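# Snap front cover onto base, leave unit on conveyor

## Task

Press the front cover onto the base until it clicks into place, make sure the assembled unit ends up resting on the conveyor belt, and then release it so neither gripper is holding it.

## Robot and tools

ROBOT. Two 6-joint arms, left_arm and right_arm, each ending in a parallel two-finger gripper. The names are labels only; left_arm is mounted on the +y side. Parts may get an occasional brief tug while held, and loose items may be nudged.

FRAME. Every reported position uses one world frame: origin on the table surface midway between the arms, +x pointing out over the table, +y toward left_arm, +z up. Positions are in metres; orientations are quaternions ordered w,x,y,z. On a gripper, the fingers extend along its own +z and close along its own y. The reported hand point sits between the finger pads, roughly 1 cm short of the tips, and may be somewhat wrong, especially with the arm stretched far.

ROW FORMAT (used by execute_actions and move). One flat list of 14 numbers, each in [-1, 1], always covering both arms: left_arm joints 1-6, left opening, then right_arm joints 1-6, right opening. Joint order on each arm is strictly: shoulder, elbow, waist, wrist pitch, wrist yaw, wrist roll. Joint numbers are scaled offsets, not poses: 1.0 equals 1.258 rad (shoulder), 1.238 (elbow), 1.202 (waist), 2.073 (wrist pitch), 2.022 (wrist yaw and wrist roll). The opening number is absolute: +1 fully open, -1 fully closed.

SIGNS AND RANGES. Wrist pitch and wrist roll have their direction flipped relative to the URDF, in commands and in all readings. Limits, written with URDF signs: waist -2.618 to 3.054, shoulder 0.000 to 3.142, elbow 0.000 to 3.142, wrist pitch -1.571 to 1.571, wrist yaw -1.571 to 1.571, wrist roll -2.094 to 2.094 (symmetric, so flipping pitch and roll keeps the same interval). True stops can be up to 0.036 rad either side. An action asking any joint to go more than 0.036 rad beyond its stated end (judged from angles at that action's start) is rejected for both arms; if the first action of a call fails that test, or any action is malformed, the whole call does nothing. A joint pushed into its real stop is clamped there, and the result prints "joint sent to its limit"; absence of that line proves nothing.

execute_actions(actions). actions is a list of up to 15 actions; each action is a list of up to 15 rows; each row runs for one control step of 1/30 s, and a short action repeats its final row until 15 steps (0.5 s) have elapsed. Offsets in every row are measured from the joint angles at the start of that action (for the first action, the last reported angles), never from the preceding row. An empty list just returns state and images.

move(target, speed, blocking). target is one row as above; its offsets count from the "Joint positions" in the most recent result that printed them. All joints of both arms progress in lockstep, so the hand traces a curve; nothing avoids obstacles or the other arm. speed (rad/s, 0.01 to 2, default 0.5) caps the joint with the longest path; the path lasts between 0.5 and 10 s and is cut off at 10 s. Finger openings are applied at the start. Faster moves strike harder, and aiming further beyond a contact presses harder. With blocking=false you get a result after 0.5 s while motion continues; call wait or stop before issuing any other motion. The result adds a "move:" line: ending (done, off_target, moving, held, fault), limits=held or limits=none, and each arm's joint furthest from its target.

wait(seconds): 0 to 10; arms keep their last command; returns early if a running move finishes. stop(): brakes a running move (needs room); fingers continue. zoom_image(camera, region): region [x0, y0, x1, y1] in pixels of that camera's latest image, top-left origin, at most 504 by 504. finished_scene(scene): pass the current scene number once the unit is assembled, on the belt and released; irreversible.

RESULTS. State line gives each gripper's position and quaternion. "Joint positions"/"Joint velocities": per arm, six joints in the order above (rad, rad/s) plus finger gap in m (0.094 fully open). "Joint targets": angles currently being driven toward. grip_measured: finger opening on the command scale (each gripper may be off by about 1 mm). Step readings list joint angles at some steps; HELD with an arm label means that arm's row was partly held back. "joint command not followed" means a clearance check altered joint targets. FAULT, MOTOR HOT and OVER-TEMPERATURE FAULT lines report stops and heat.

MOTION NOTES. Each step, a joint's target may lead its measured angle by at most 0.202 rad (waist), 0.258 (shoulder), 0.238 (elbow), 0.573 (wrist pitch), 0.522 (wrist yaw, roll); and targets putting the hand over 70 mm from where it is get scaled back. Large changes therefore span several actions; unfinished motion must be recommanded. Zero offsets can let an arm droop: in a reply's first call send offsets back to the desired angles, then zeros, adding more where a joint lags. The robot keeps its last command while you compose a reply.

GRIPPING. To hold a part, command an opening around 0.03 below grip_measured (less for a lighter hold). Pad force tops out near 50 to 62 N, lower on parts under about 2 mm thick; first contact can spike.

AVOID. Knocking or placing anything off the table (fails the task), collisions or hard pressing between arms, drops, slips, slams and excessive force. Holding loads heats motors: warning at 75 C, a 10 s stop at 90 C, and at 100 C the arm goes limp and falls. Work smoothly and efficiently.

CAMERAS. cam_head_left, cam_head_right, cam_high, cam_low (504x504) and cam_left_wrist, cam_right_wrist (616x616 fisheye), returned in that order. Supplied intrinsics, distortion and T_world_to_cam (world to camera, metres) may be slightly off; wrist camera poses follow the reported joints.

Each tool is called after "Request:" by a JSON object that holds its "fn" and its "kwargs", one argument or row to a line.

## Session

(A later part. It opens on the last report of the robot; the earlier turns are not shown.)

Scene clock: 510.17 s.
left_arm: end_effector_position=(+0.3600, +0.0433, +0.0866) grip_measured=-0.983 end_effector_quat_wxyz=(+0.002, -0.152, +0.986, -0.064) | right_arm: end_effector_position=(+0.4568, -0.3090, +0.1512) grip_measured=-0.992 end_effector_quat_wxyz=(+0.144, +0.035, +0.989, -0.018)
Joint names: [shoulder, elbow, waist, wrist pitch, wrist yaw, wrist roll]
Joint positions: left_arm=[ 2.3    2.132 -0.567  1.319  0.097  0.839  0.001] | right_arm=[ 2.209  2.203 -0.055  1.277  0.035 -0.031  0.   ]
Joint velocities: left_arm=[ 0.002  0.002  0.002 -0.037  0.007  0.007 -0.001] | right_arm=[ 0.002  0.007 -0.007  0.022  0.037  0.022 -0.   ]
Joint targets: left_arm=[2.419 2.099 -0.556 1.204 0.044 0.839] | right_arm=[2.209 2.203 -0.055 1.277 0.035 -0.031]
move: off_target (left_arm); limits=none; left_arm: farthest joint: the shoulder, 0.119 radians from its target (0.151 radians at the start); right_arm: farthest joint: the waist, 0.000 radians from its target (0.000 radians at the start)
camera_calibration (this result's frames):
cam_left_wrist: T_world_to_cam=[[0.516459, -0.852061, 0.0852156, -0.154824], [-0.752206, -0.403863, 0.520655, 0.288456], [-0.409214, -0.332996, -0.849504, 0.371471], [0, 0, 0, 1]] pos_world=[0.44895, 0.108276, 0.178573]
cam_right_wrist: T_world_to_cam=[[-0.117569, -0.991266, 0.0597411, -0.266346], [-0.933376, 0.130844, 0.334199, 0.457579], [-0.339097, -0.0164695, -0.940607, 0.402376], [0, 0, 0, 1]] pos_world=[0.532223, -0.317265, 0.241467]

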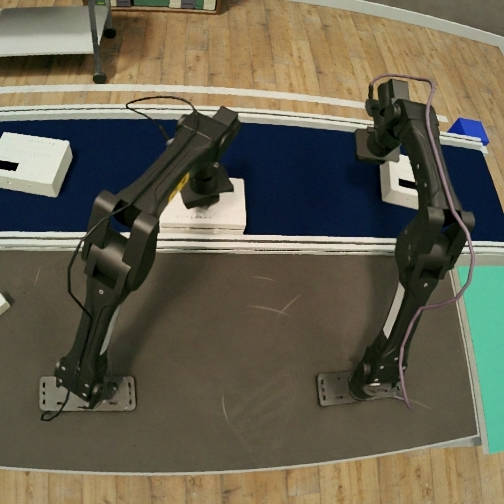

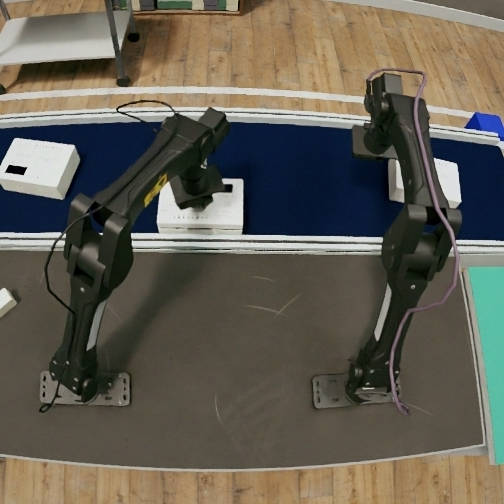

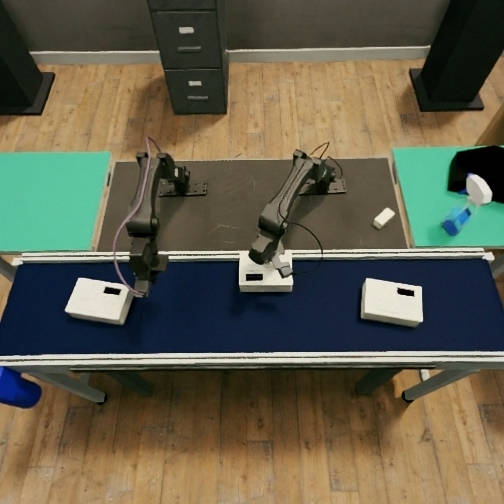

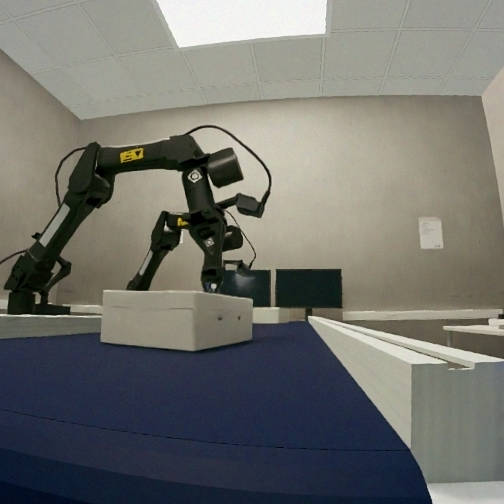

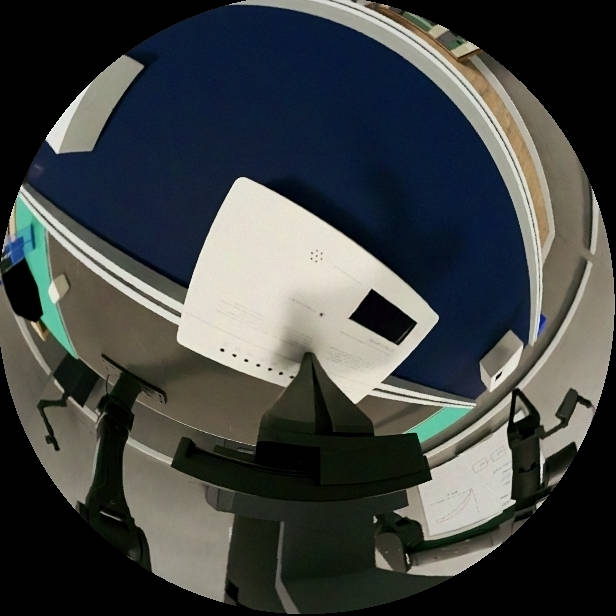

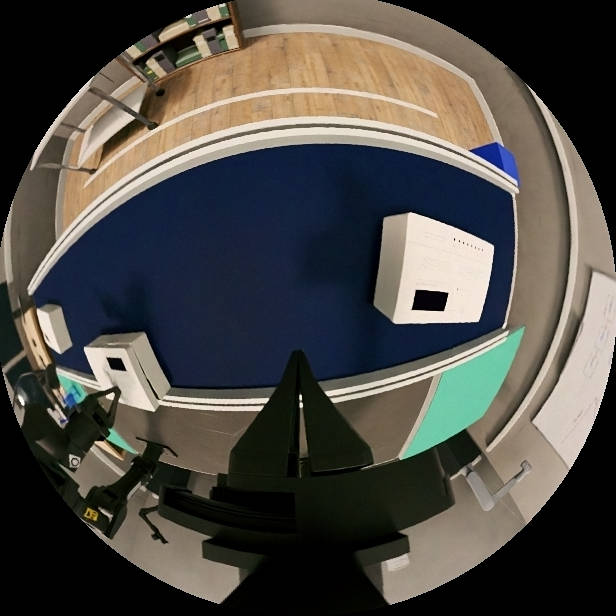

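Request:
{"fn": "move", "kwargs": {
  "target": [-0.07,0,0,0,0,0,-1,-0.03,-0.075,0.4,0.035,0,-0.4,-1]
}}

Request:
{"fn": "move", "kwargs": {
  "target": [-0.15,-0.25,0.06,-0.02,-0.05,0.1,-1,0,0,0,0,0,0,-1],
  "speed": 0.3
}}

Request:
{"fn": "move", "kwargs": {
  "target": [0,0,0,0,0,0,-1,0,0,0.16,0,0,0,-1],
  "speed": 0.15
}}

Scene clock: 520.30 s.
left_arm: end_effector_position=(+0.3632, +0.0418, +0.1140) grip_measured=-0.983 end_effector_quat_wxyz=(+0.028, -0.151, +0.984, -0.086) | right_arm: end_effector_position=(+0.3835, -0.0913, +0.1323) grip_measured=-0.992 end_effector_quat_wxyz=(+0.077, +0.192, +0.978, +0.036)
Joint names: [shoulder, elbow, waist, wrist pitch, wrist yaw, wrist roll]
Joint positions: left_arm=[ 2.241  2.133 -0.566  1.311  0.098  0.839  0.001] | right_arm=[ 2.189  2.122  0.426  1.337  0.033 -0.832  0.   ]
Joint velocities: left_arm=[-0.012  0.002 -0.002 -0.051 -0.051 -0.022  0.   ] | right_arm=[ 0.017  0.007 -0.002  0.022  0.037  0.022 -0.001]
Joint targets: left_arm=[2.213 2.132 -0.567 1.318 0.097 0.839] | right_arm=[2.171 2.110 0.426 1.350 0.035 -0.840]
move: off_target (left_arm); limits=none; left_arm: farthest joint: the shoulder, 0.029 radians from its target (0.089 radians at the start); right_arm: farthest joint: the shoulder, 0.018 radians from its target (0.038 radians at the start)
camera_calibration (this result's frames):
cam_left_wrist: T_world_to_cam=[[0.510463, -0.847394, 0.14612, -0.165056], [-0.781596, -0.386384, 0.48971, 0.289424], [-0.358519, -0.364185, -0.859554, 0.379563], [0, 0, 0, 1]] pos_world=[0.446548, 0.110192, 0.208639]
cam_right_wrist: T_world_to_cam=[[-0.405831, -0.912017, -0.0593833, 0.075571], [-0.813985, 0.331134, 0.477261, 0.320631], [-0.415607, 0.242025, -0.876753, 0.407797], [0, 0, 0, 1]] pos_world=[0.461141, -0.135947, 0.209]

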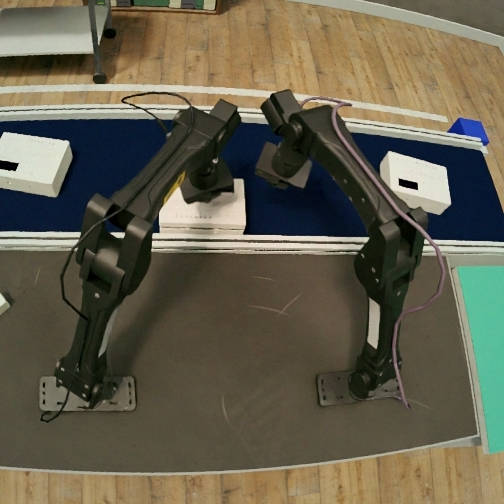

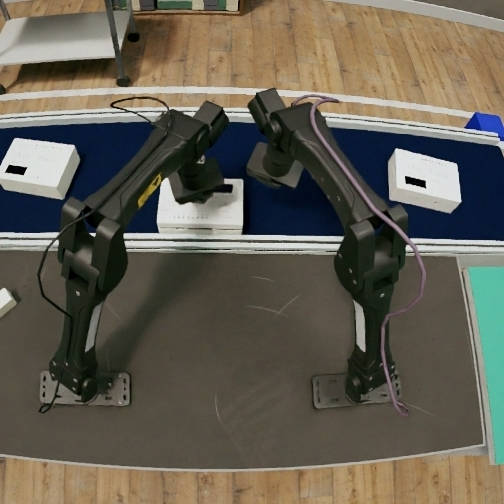

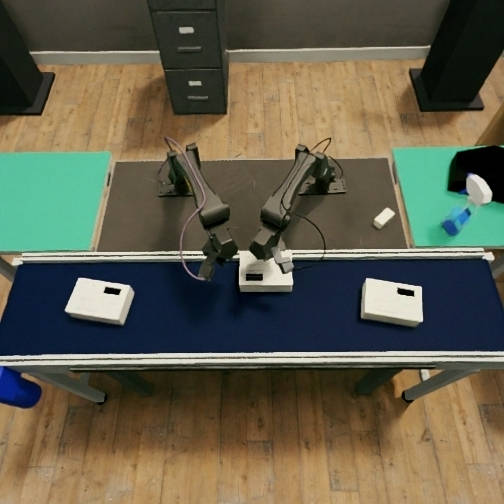

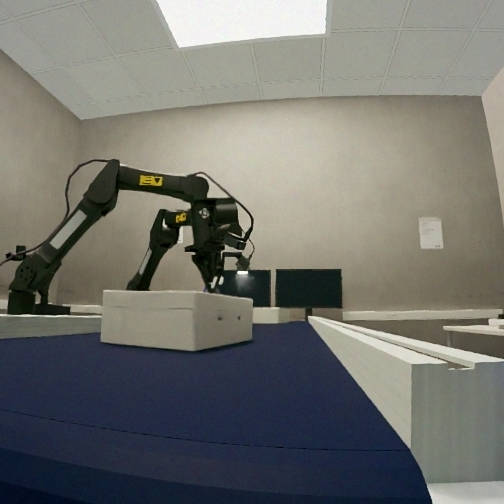

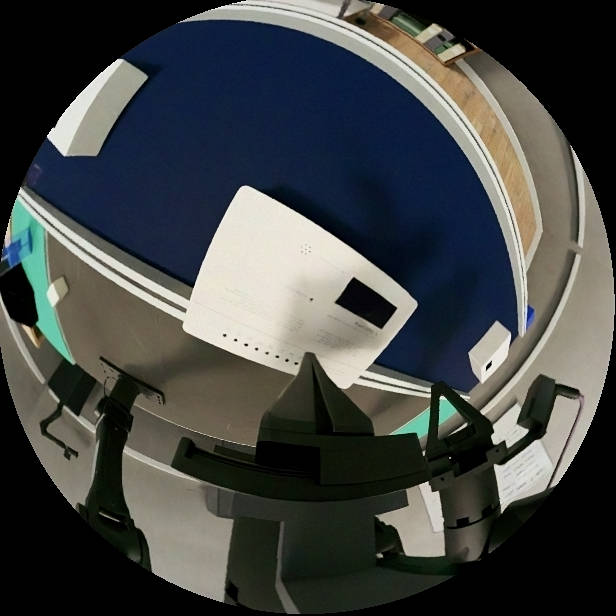

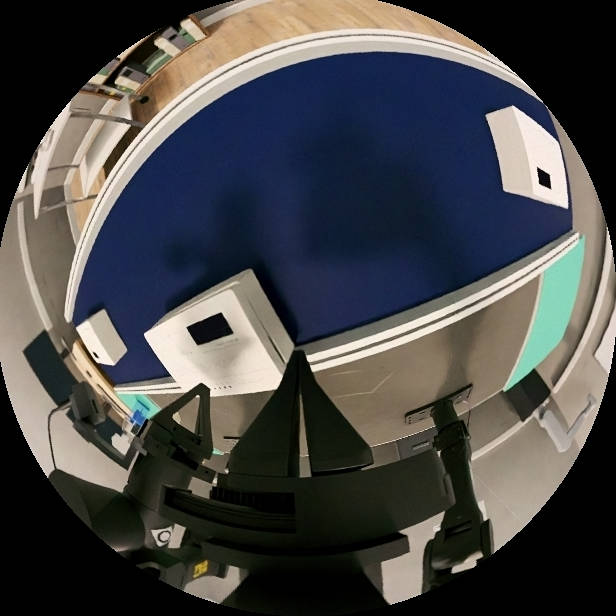

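Scene clock: 521.93 s.
left_arm: end_effector_position=(+0.3309, +0.1084, +0.0986) grip_measured=-0.983 end_effector_quat_wxyz=(+0.009, -0.283, +0.959, -0.020) | right_arm: end_effector_position=(+0.3835, -0.0913, +0.1323) grip_measured=-0.992 end_effector_quat_wxyz=(+0.077, +0.192, +0.978, +0.036)
Joint names: [shoulder, elbow, waist, wrist pitch, wrist yaw, wrist roll]
Joint positions: left_arm=[ 2.08   1.831 -0.501  1.281  0.016  1.035  0.001] | right_arm=[ 2.189  2.122  0.426  1.337  0.033 -0.832  0.   ]
Joint velocities: left_arm=[-0.012 -0.012 -0.012  0.051 -0.037  0.022  0.   ] | right_arm=[-0.012  0.007 -0.012  0.022 -0.066  0.066  0.001]
Joint targets: left_arm=[2.052 1.824 -0.494 1.269 -0.003 1.041] | right_arm=[2.189 2.122 0.426 1.337 0.033 -0.832]
move: off_target (left_arm); limits=none; left_arm: farthest joint: the shoulder, 0.028 radians from its target (0.189 radians at the start); right_arm: farthest joint: the waist, 0.000 radians from its target (0.000 radians at the start)
camera_calibration (this result's frames):
cam_left_wrist: T_world_to_cam=[[0.72468, -0.689016, 0.00976861, -0.164539], [-0.605326, -0.629756, 0.486814, 0.265812], [-0.329271, -0.358698, -0.873451, 0.370038], [0, 0, 0, 1]] pos_world=[0.401984, 0.186758, 0.195416]
cam_right_wrist: T_world_to_cam=[[-0.405831, -0.912017, -0.0593833, 0.075571], [-0.813985, 0.331134, 0.477261, 0.320631], [-0.415607, 0.242025, -0.876753, 0.407797], [0, 0, 0, 1]] pos_world=[0.461141, -0.135947, 0.209]

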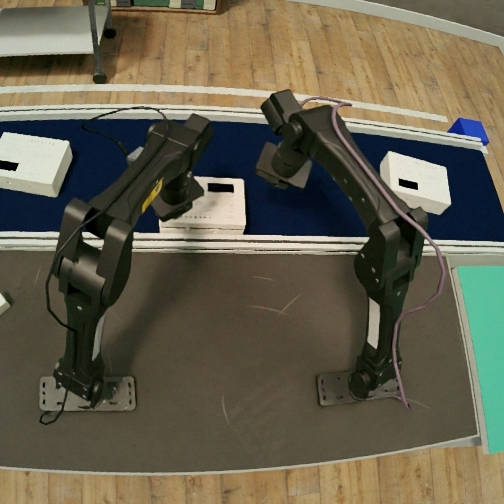

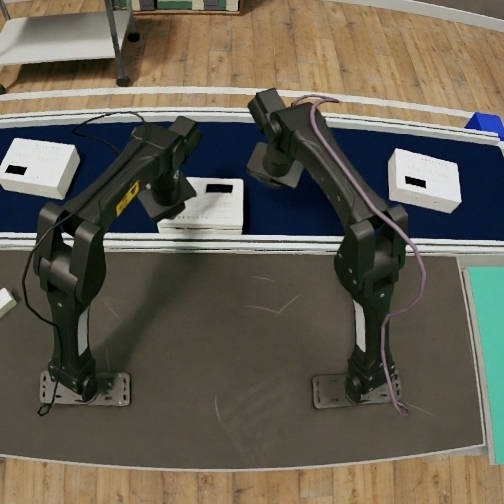

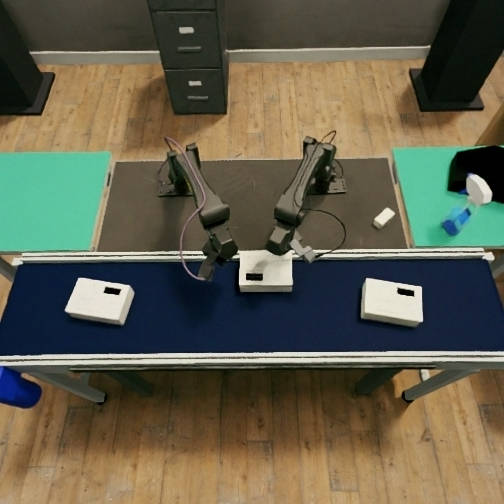

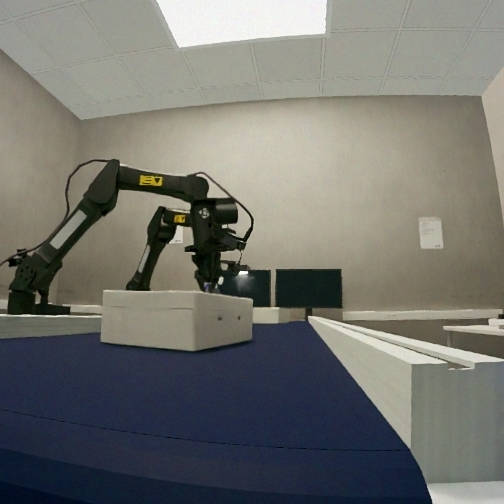

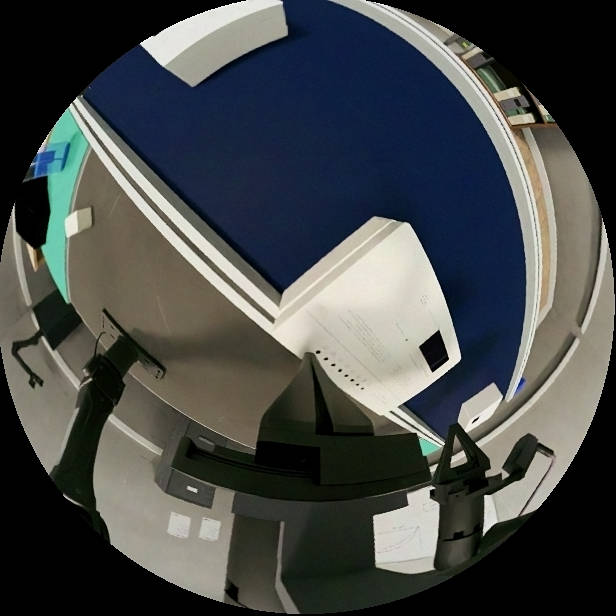

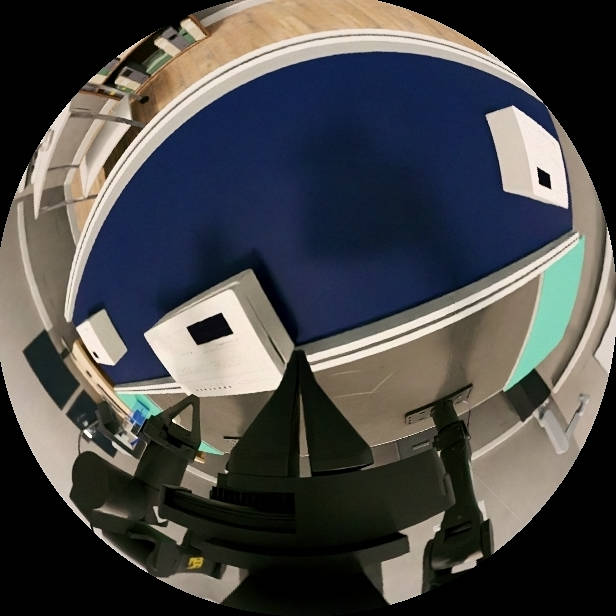

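Scene clock: 523.57 s.
left_arm: end_effector_position=(+0.3309, +0.1084, +0.0986) grip_measured=-0.983 end_effector_quat_wxyz=(+0.009, -0.283, +0.959, -0.020) | right_arm: end_effector_position=(+0.3396, -0.0163, +0.1323) grip_measured=-0.992 end_effector_quat_wxyz=(+0.073, +0.099, +0.991, +0.043)
Joint names: [shoulder, elbow, waist, wrist pitch, wrist yaw, wrist roll]
Joint positions: left_arm=[ 2.08   1.831 -0.501  1.281  0.016  1.035  0.001] | right_arm=[ 2.189  2.122  0.614  1.337  0.033 -0.832  0.   ]
Joint velocities: left_arm=[-0.032  0.012 -0.007  0.022 -0.007 -0.066 -0.001] | right_arm=[-0.002 -0.007 -0.017  0.007  0.051  0.051  0.001]
Joint targets: left_arm=[2.080 1.831 -0.501 1.281 0.016 1.035] | right_arm=[2.189 2.122 0.618 1.337 0.034 -0.832]
move: done; limits=none; left_arm: farthest joint: the waist, 0.000 radians from its target (0.000 radians at the start); right_arm: farthest joint: the waist, 0.004 radians from its target (0.192 radians at the start)
camera_calibration (this result's frames):
cam_left_wrist: T_world_to_cam=[[0.72468, -0.689016, 0.00976861, -0.164539], [-0.605326, -0.629756, 0.486814, 0.265812], [-0.329271, -0.358698, -0.873451, 0.370038], [0, 0, 0, 1]] pos_world=[0.401984, 0.186758, 0.195416]
cam_right_wrist: T_world_to_cam=[[-0.228164, -0.97181, -0.0593833, 0.0647834], [-0.861542, 0.173111, 0.477261, 0.273631], [-0.453528, 0.160055, -0.876753, 0.382944], [0, 0, 0, 1]] pos_world=[0.424201, -0.0457035, 0.209]

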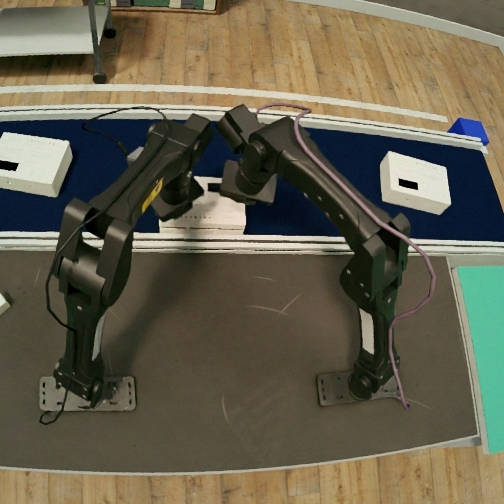

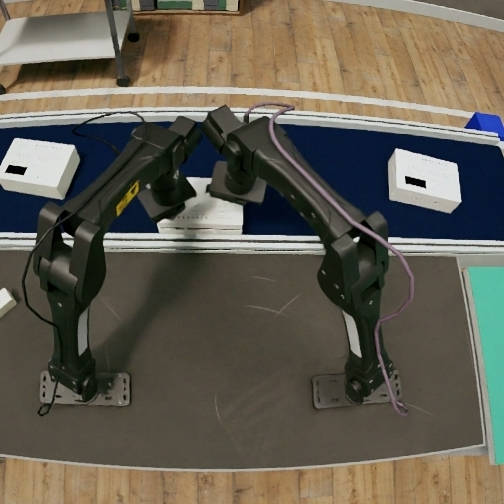

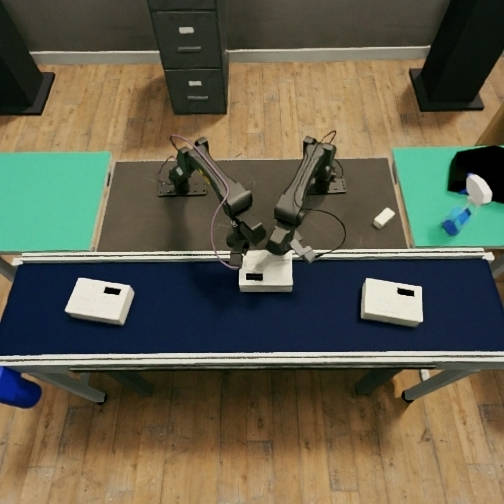

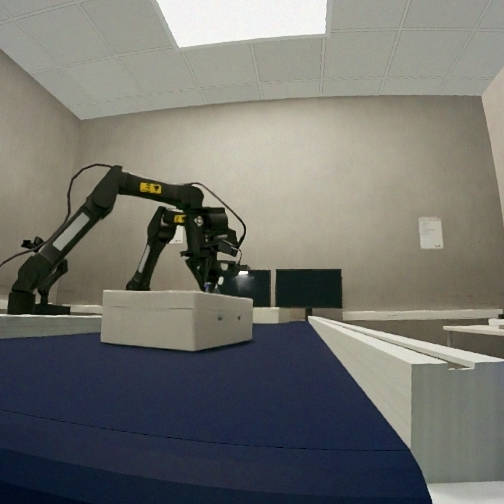

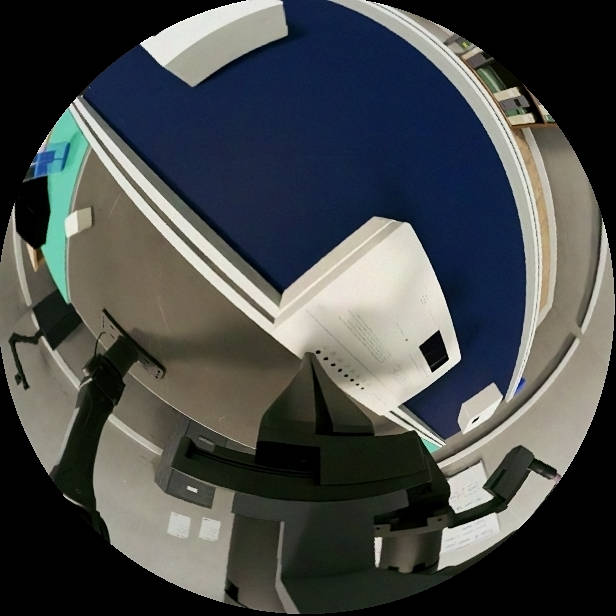

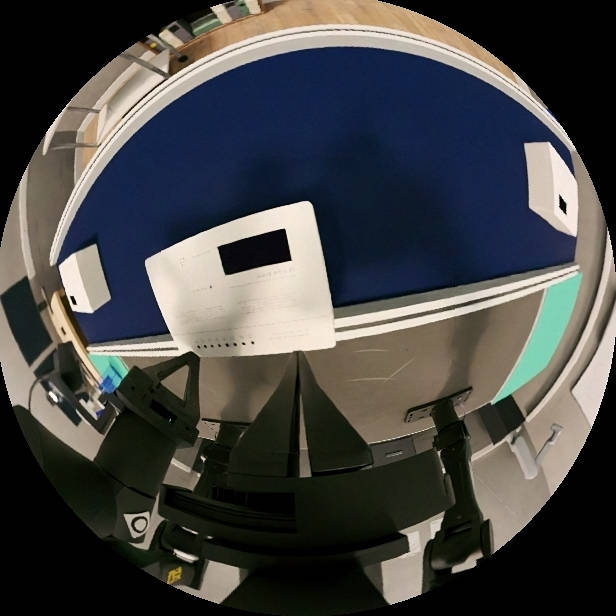

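Request:
{"fn": "move", "kwargs": {
  "target": [0,0,0,0,0,0,-1,-0.17,-0.378,0.01,-0.204,0,0,-1],
  "speed": 0.3
}}

Request:
{"fn": "move", "kwargs": {
  "target": [0.17,-0.05,0,-0.01,0,0,-1,0.17,-0.05,0,0.04,0,0,-1],
  "speed": 0.1
}}

Request:
{"fn": "zoom_image", "kwargs": {
  "camera": "cam_head_right",
  "region": [140,155,270,250]
}}

Scene clock: 536.43 s.
left_arm: end_effector_position=(+0.3309, +0.1084, +0.0986) grip_measured=-0.983 end_effector_quat_wxyz=(+0.009, -0.283, +0.959, -0.020) | right_arm: end_effector_position=(+0.3363, -0.0188, +0.1015) grip_measured=-0.992 end_effector_quat_wxyz=(+0.130, +0.100, +0.982, +0.095)
Joint names: [shoulder, elbow, waist, wrist pitch, wrist yaw, wrist roll]
Joint positions: left_arm=[ 2.08   1.831 -0.501  1.281  0.016  1.035  0.001] | right_arm=[ 1.995  1.667  0.614  0.92   0.033 -0.832  0.   ]
Joint velocities: left_arm=[ 0.017 -0.002 -0.002 -0.066 -0.007 -0.051 -0.   ] | right_arm=[-0.007  0.002  0.022 -0.037 -0.022 -0.037 -0.   ]
Joint targets: left_arm=[2.080 1.831 -0.501 1.281 0.016 1.035] | right_arm=[1.976 1.655 0.626 0.914 0.033 -0.832]
move: done; limits=none; left_arm: farthest joint: the waist, 0.000 radians from its target (0.000 radians at the start); right_arm: farthest joint: the shoulder, 0.020 radians from its target (0.214 radians at the start)
camera_calibration (this result's frames):
cam_left_wrist: T_world_to_cam=[[0.72468, -0.689016, 0.00976861, -0.164539], [-0.605326, -0.629756, 0.486814, 0.265812], [-0.329271, -0.358698, -0.873451, 0.370038], [0, 0, 0, 1]] pos_world=[0.401984, 0.186758, 0.195416]
cam_right_wrist: T_world_to_cam=[[-0.213355, -0.960904, -0.176476, 0.0668931], [-0.91536, 0.133477, 0.379869, 0.313104], [-0.341462, 0.242586, -0.908051, 0.321851], [0, 0, 0, 1]] pos_world=[0.410775, -0.0555909, 0.185124]

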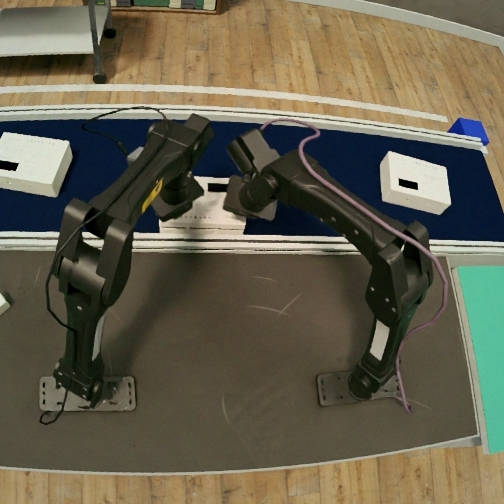

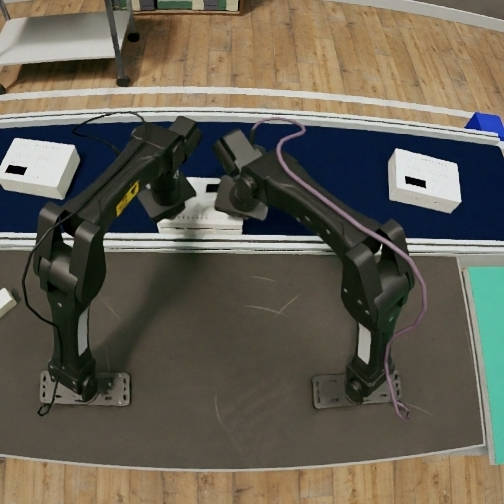

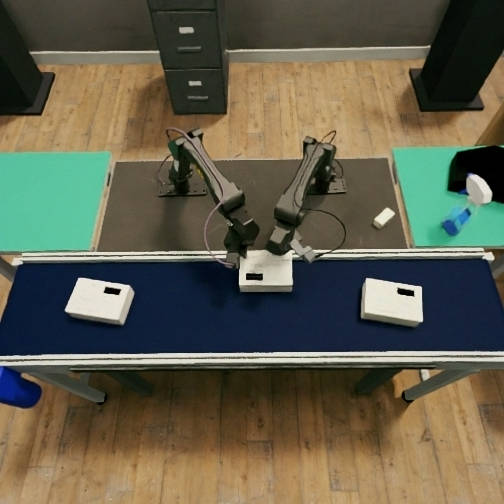

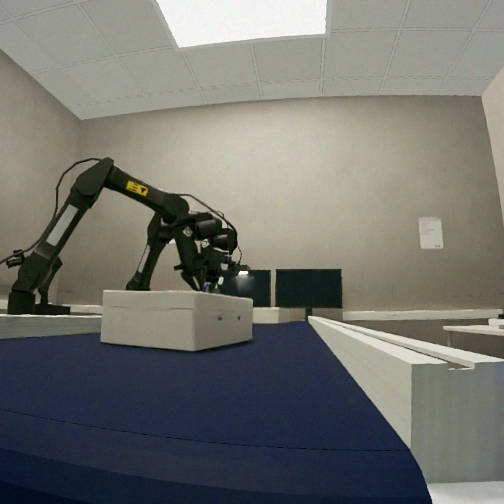

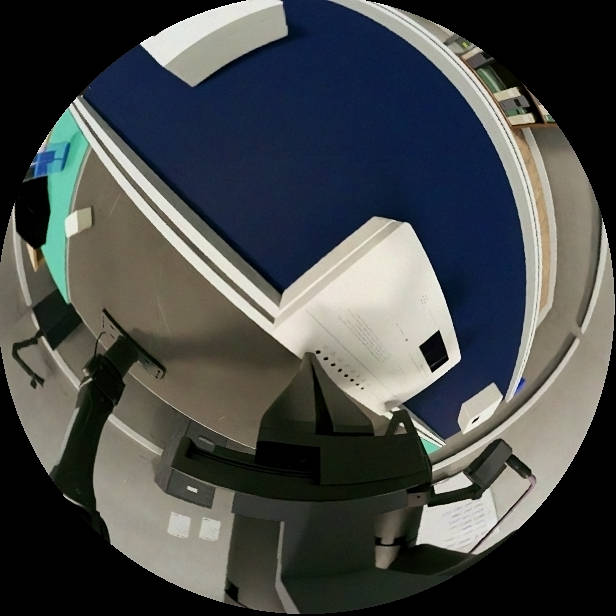

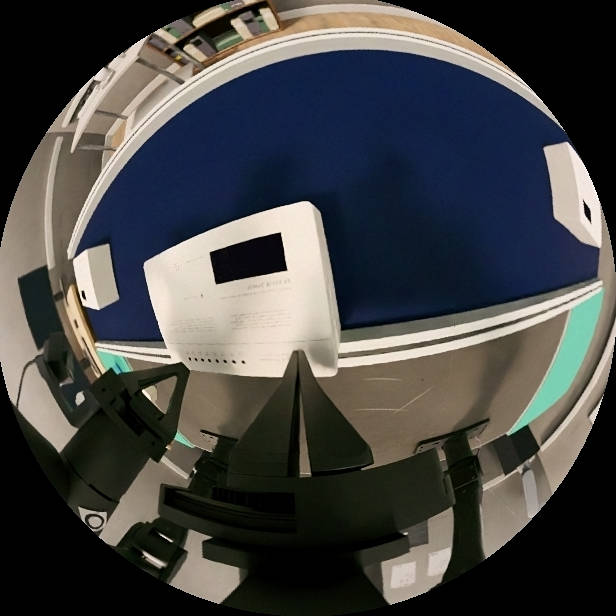

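Scene clock: 538.80 s.
left_arm: end_effector_position=(+0.3301, +0.1074, +0.0873) grip_measured=-0.983 end_effector_quat_wxyz=(-0.006, -0.283, +0.959, -0.010) | right_arm: end_effector_position=(+0.3348, -0.0201, +0.0832) grip_measured=-0.992 end_effector_quat_wxyz=(+0.114, +0.100, +0.985, +0.080)
Joint names: [shoulder, elbow, waist, wrist pitch, wrist yaw, wrist roll]
Joint positions: left_arm=[ 2.118  1.845 -0.501  1.293  0.023  1.035  0.001] | right_arm=[ 2.036  1.667  0.614  0.924  0.034 -0.832  0.   ]
Joint velocities: left_arm=[-0.012  0.002 -0.012  0.051 -0.037  0.007 -0.001] | right_arm=[-0.007  0.002  0.007  0.007  0.037 -0.022 -0.   ]
Joint targets: left_arm=[2.262 1.783 -0.501 1.266 0.018 1.035] | right_arm=[2.166 1.620 0.614 0.984 0.033 -0.832]
move: off_target (left_arm, right_arm); limits=none; left_arm: farthest joint: the shoulder, 0.175 radians from its target (0.214 radians at the start); right_arm: farthest joint: the shoulder, 0.173 radians from its target (0.214 radians at the start)
camera_calibration (this result's frames):
cam_left_wrist: T_world_to_cam=[[0.724349, -0.689067, -0.0224774, -0.161533], [-0.588044, -0.634516, 0.501592, 0.263678], [-0.359893, -0.35011, -0.864812, 0.368055], [0, 0, 0, 1]] pos_world=[0.404521, 0.184861, 0.182408]
cam_right_wrist: T_world_to_cam=[[-0.21924, -0.965174, -0.142736, 0.0612438], [-0.901333, 0.144346, 0.408367, 0.312029], [-0.373542, 0.218183, -0.901589, 0.314777], [0, 0, 0, 1]] pos_world=[0.412252, -0.0546085, 0.165119]

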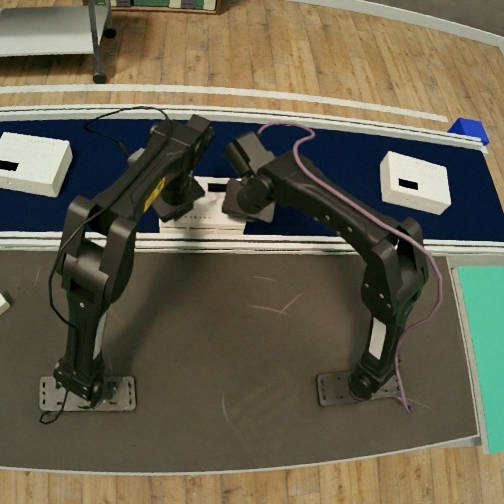

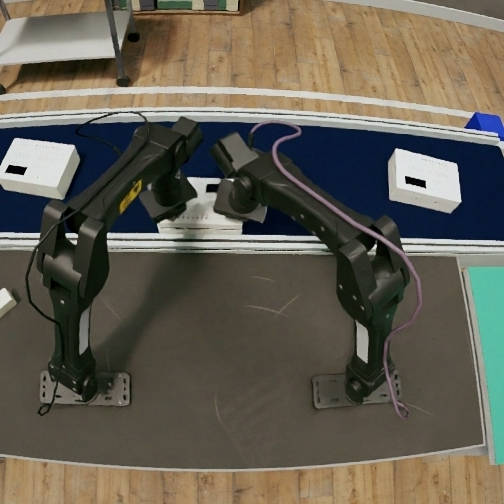

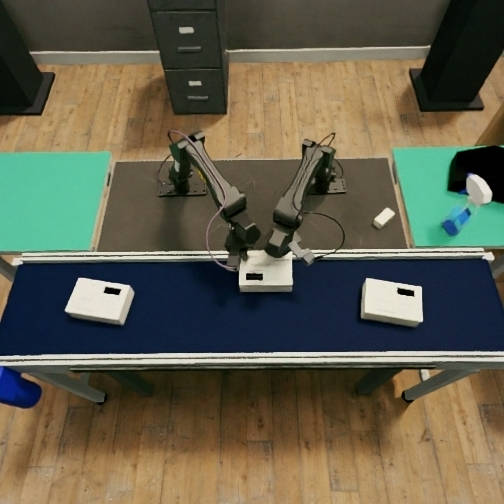

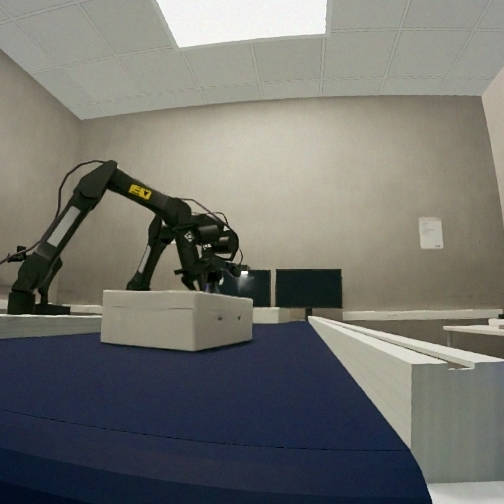

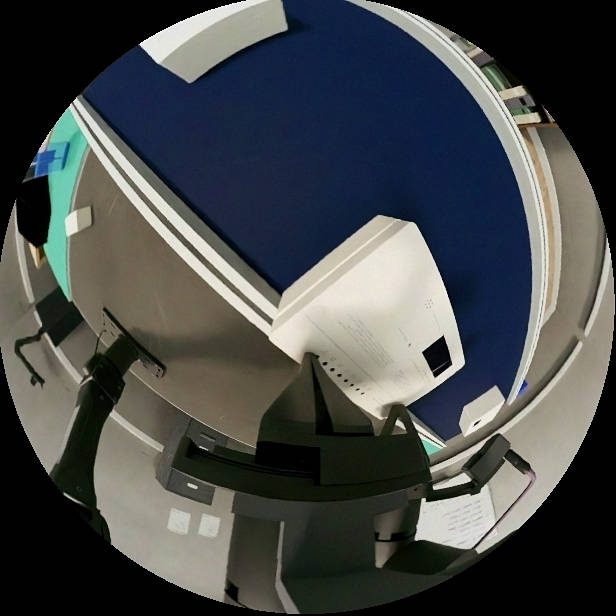

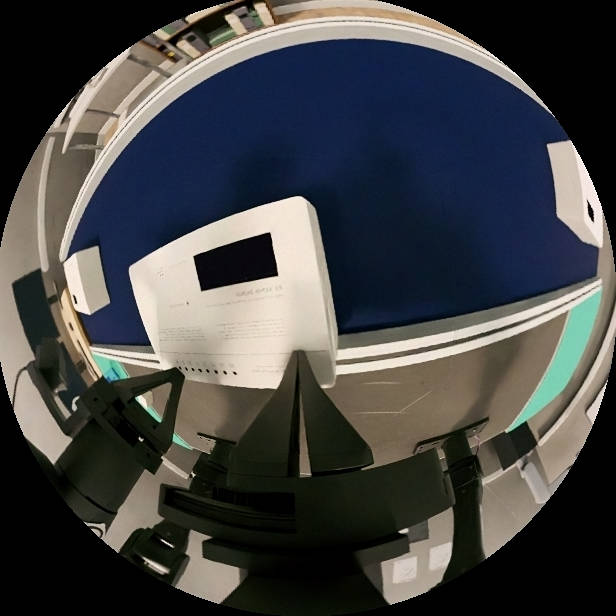

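Region (140, 155, 270, 250) of cam_head_right's 504x504 image, scaled by 3.877, with more detail than that image has; it fills the top 368 rows of this view, and the rest is white.

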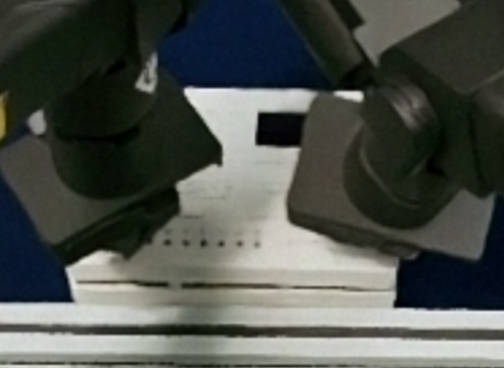

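Request:
{"fn": "move", "kwargs": {
  "target": [0.06,-0.02,0,0,0,0,-1,-0.33,-0.46,0.12,-0.337,0,0,-1],
  "speed": 0.3
}}

Scene clock: 548.27 s.
left_arm: end_effector_position=(+0.3282, +0.1116, +0.0858) grip_measured=-0.983 end_effector_quat_wxyz=(-0.008, -0.283, +0.959, +0.003) | right_arm: end_effector_position=(+0.2981, +0.0303, +0.1392) grip_measured=-0.992 end_effector_quat_wxyz=(+0.287, +0.035, +0.918, +0.273)
Joint names: [shoulder, elbow, waist, wrist pitch, wrist yaw, wrist roll]
Joint positions: left_arm=[ 2.125  1.85  -0.501  1.311  0.007  1.035  0.001] | right_arm=[ 1.64   1.11   0.75   0.227  0.034 -0.832  0.   ]
Joint velocities: left_arm=[-0.002  0.002 -0.007 -0.051 -0.051  0.037  0.001] | right_arm=[ 0.027 -0.007 -0.012  0.081  0.051  0.007  0.   ]
Joint targets: left_arm=[2.194 1.821 -0.501 1.293 0.023 1.035] | right_arm=[1.621 1.097 0.759 0.225 0.034 -0.832]
move: off_target (left_arm); limits=none; left_arm: farthest joint: the shoulder, 0.069 radians from its target (0.075 radians at the start); right_arm: farthest joint: the shoulder, 0.019 radians from its target (0.415 radians at the start)
camera_calibration (this result's frames):
cam_left_wrist: T_world_to_cam=[[0.723932, -0.688319, -0.04625, -0.155274], [-0.582898, -0.646159, 0.492654, 0.266376], [-0.368988, -0.329689, -0.868995, 0.368638], [0, 0, 0, 1]] pos_world=[0.403701, 0.186779, 0.181932]
cam_right_wrist: T_world_to_cam=[[0.040954, -0.862156, -0.504985, 0.0795599], [-0.99782, -0.0614647, 0.0240153, 0.337327], [-0.0517437, 0.502901, -0.862794, 0.230656], [0, 0, 0, 1]] pos_world=[0.345269, -0.0266706, 0.231084]

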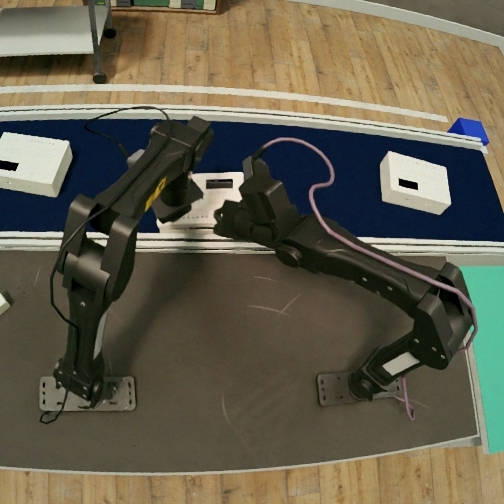

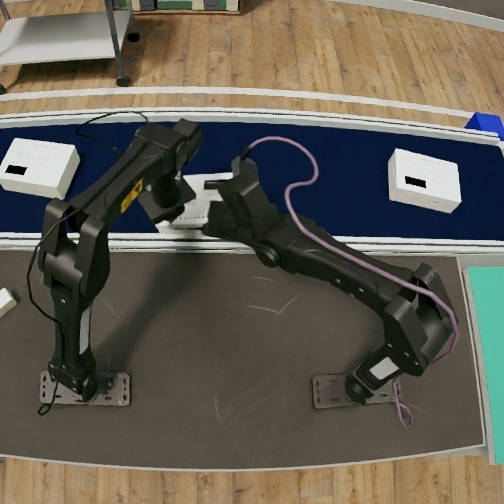

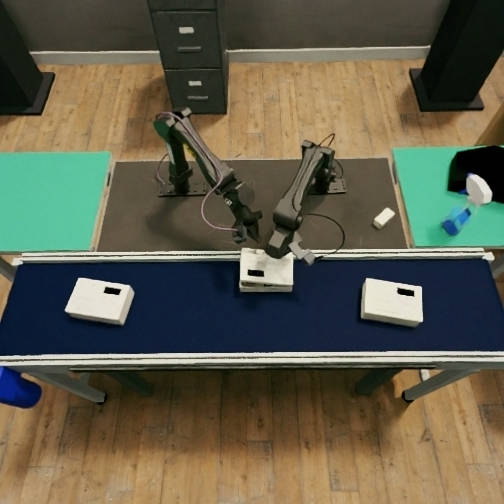

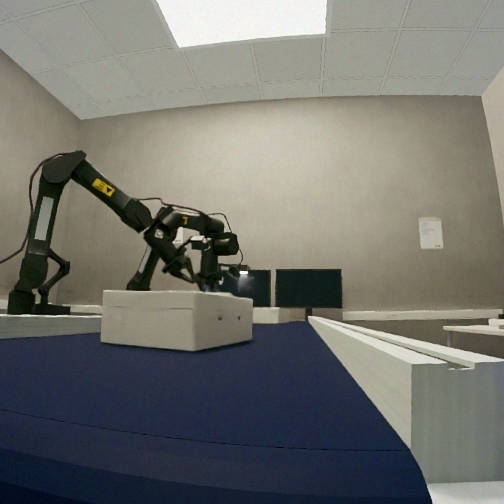

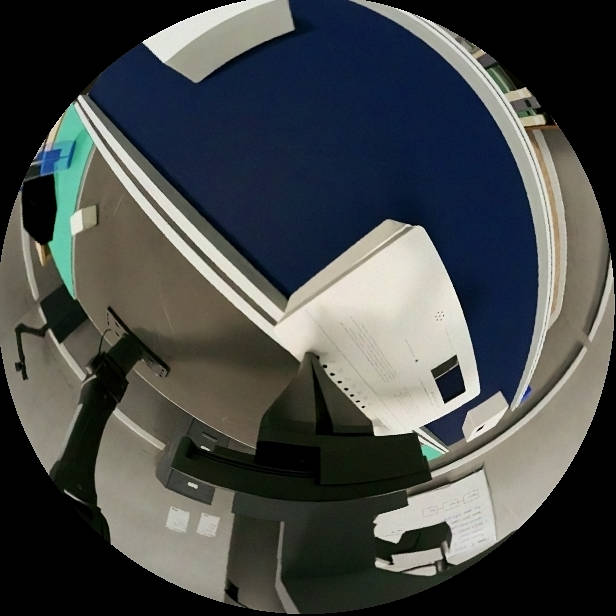

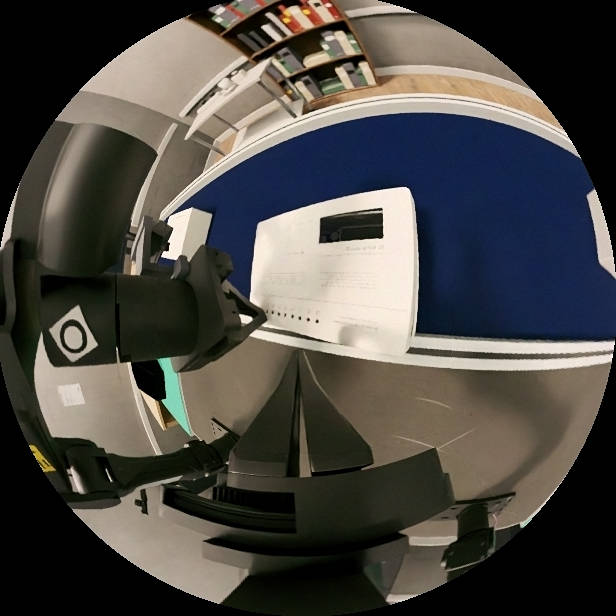

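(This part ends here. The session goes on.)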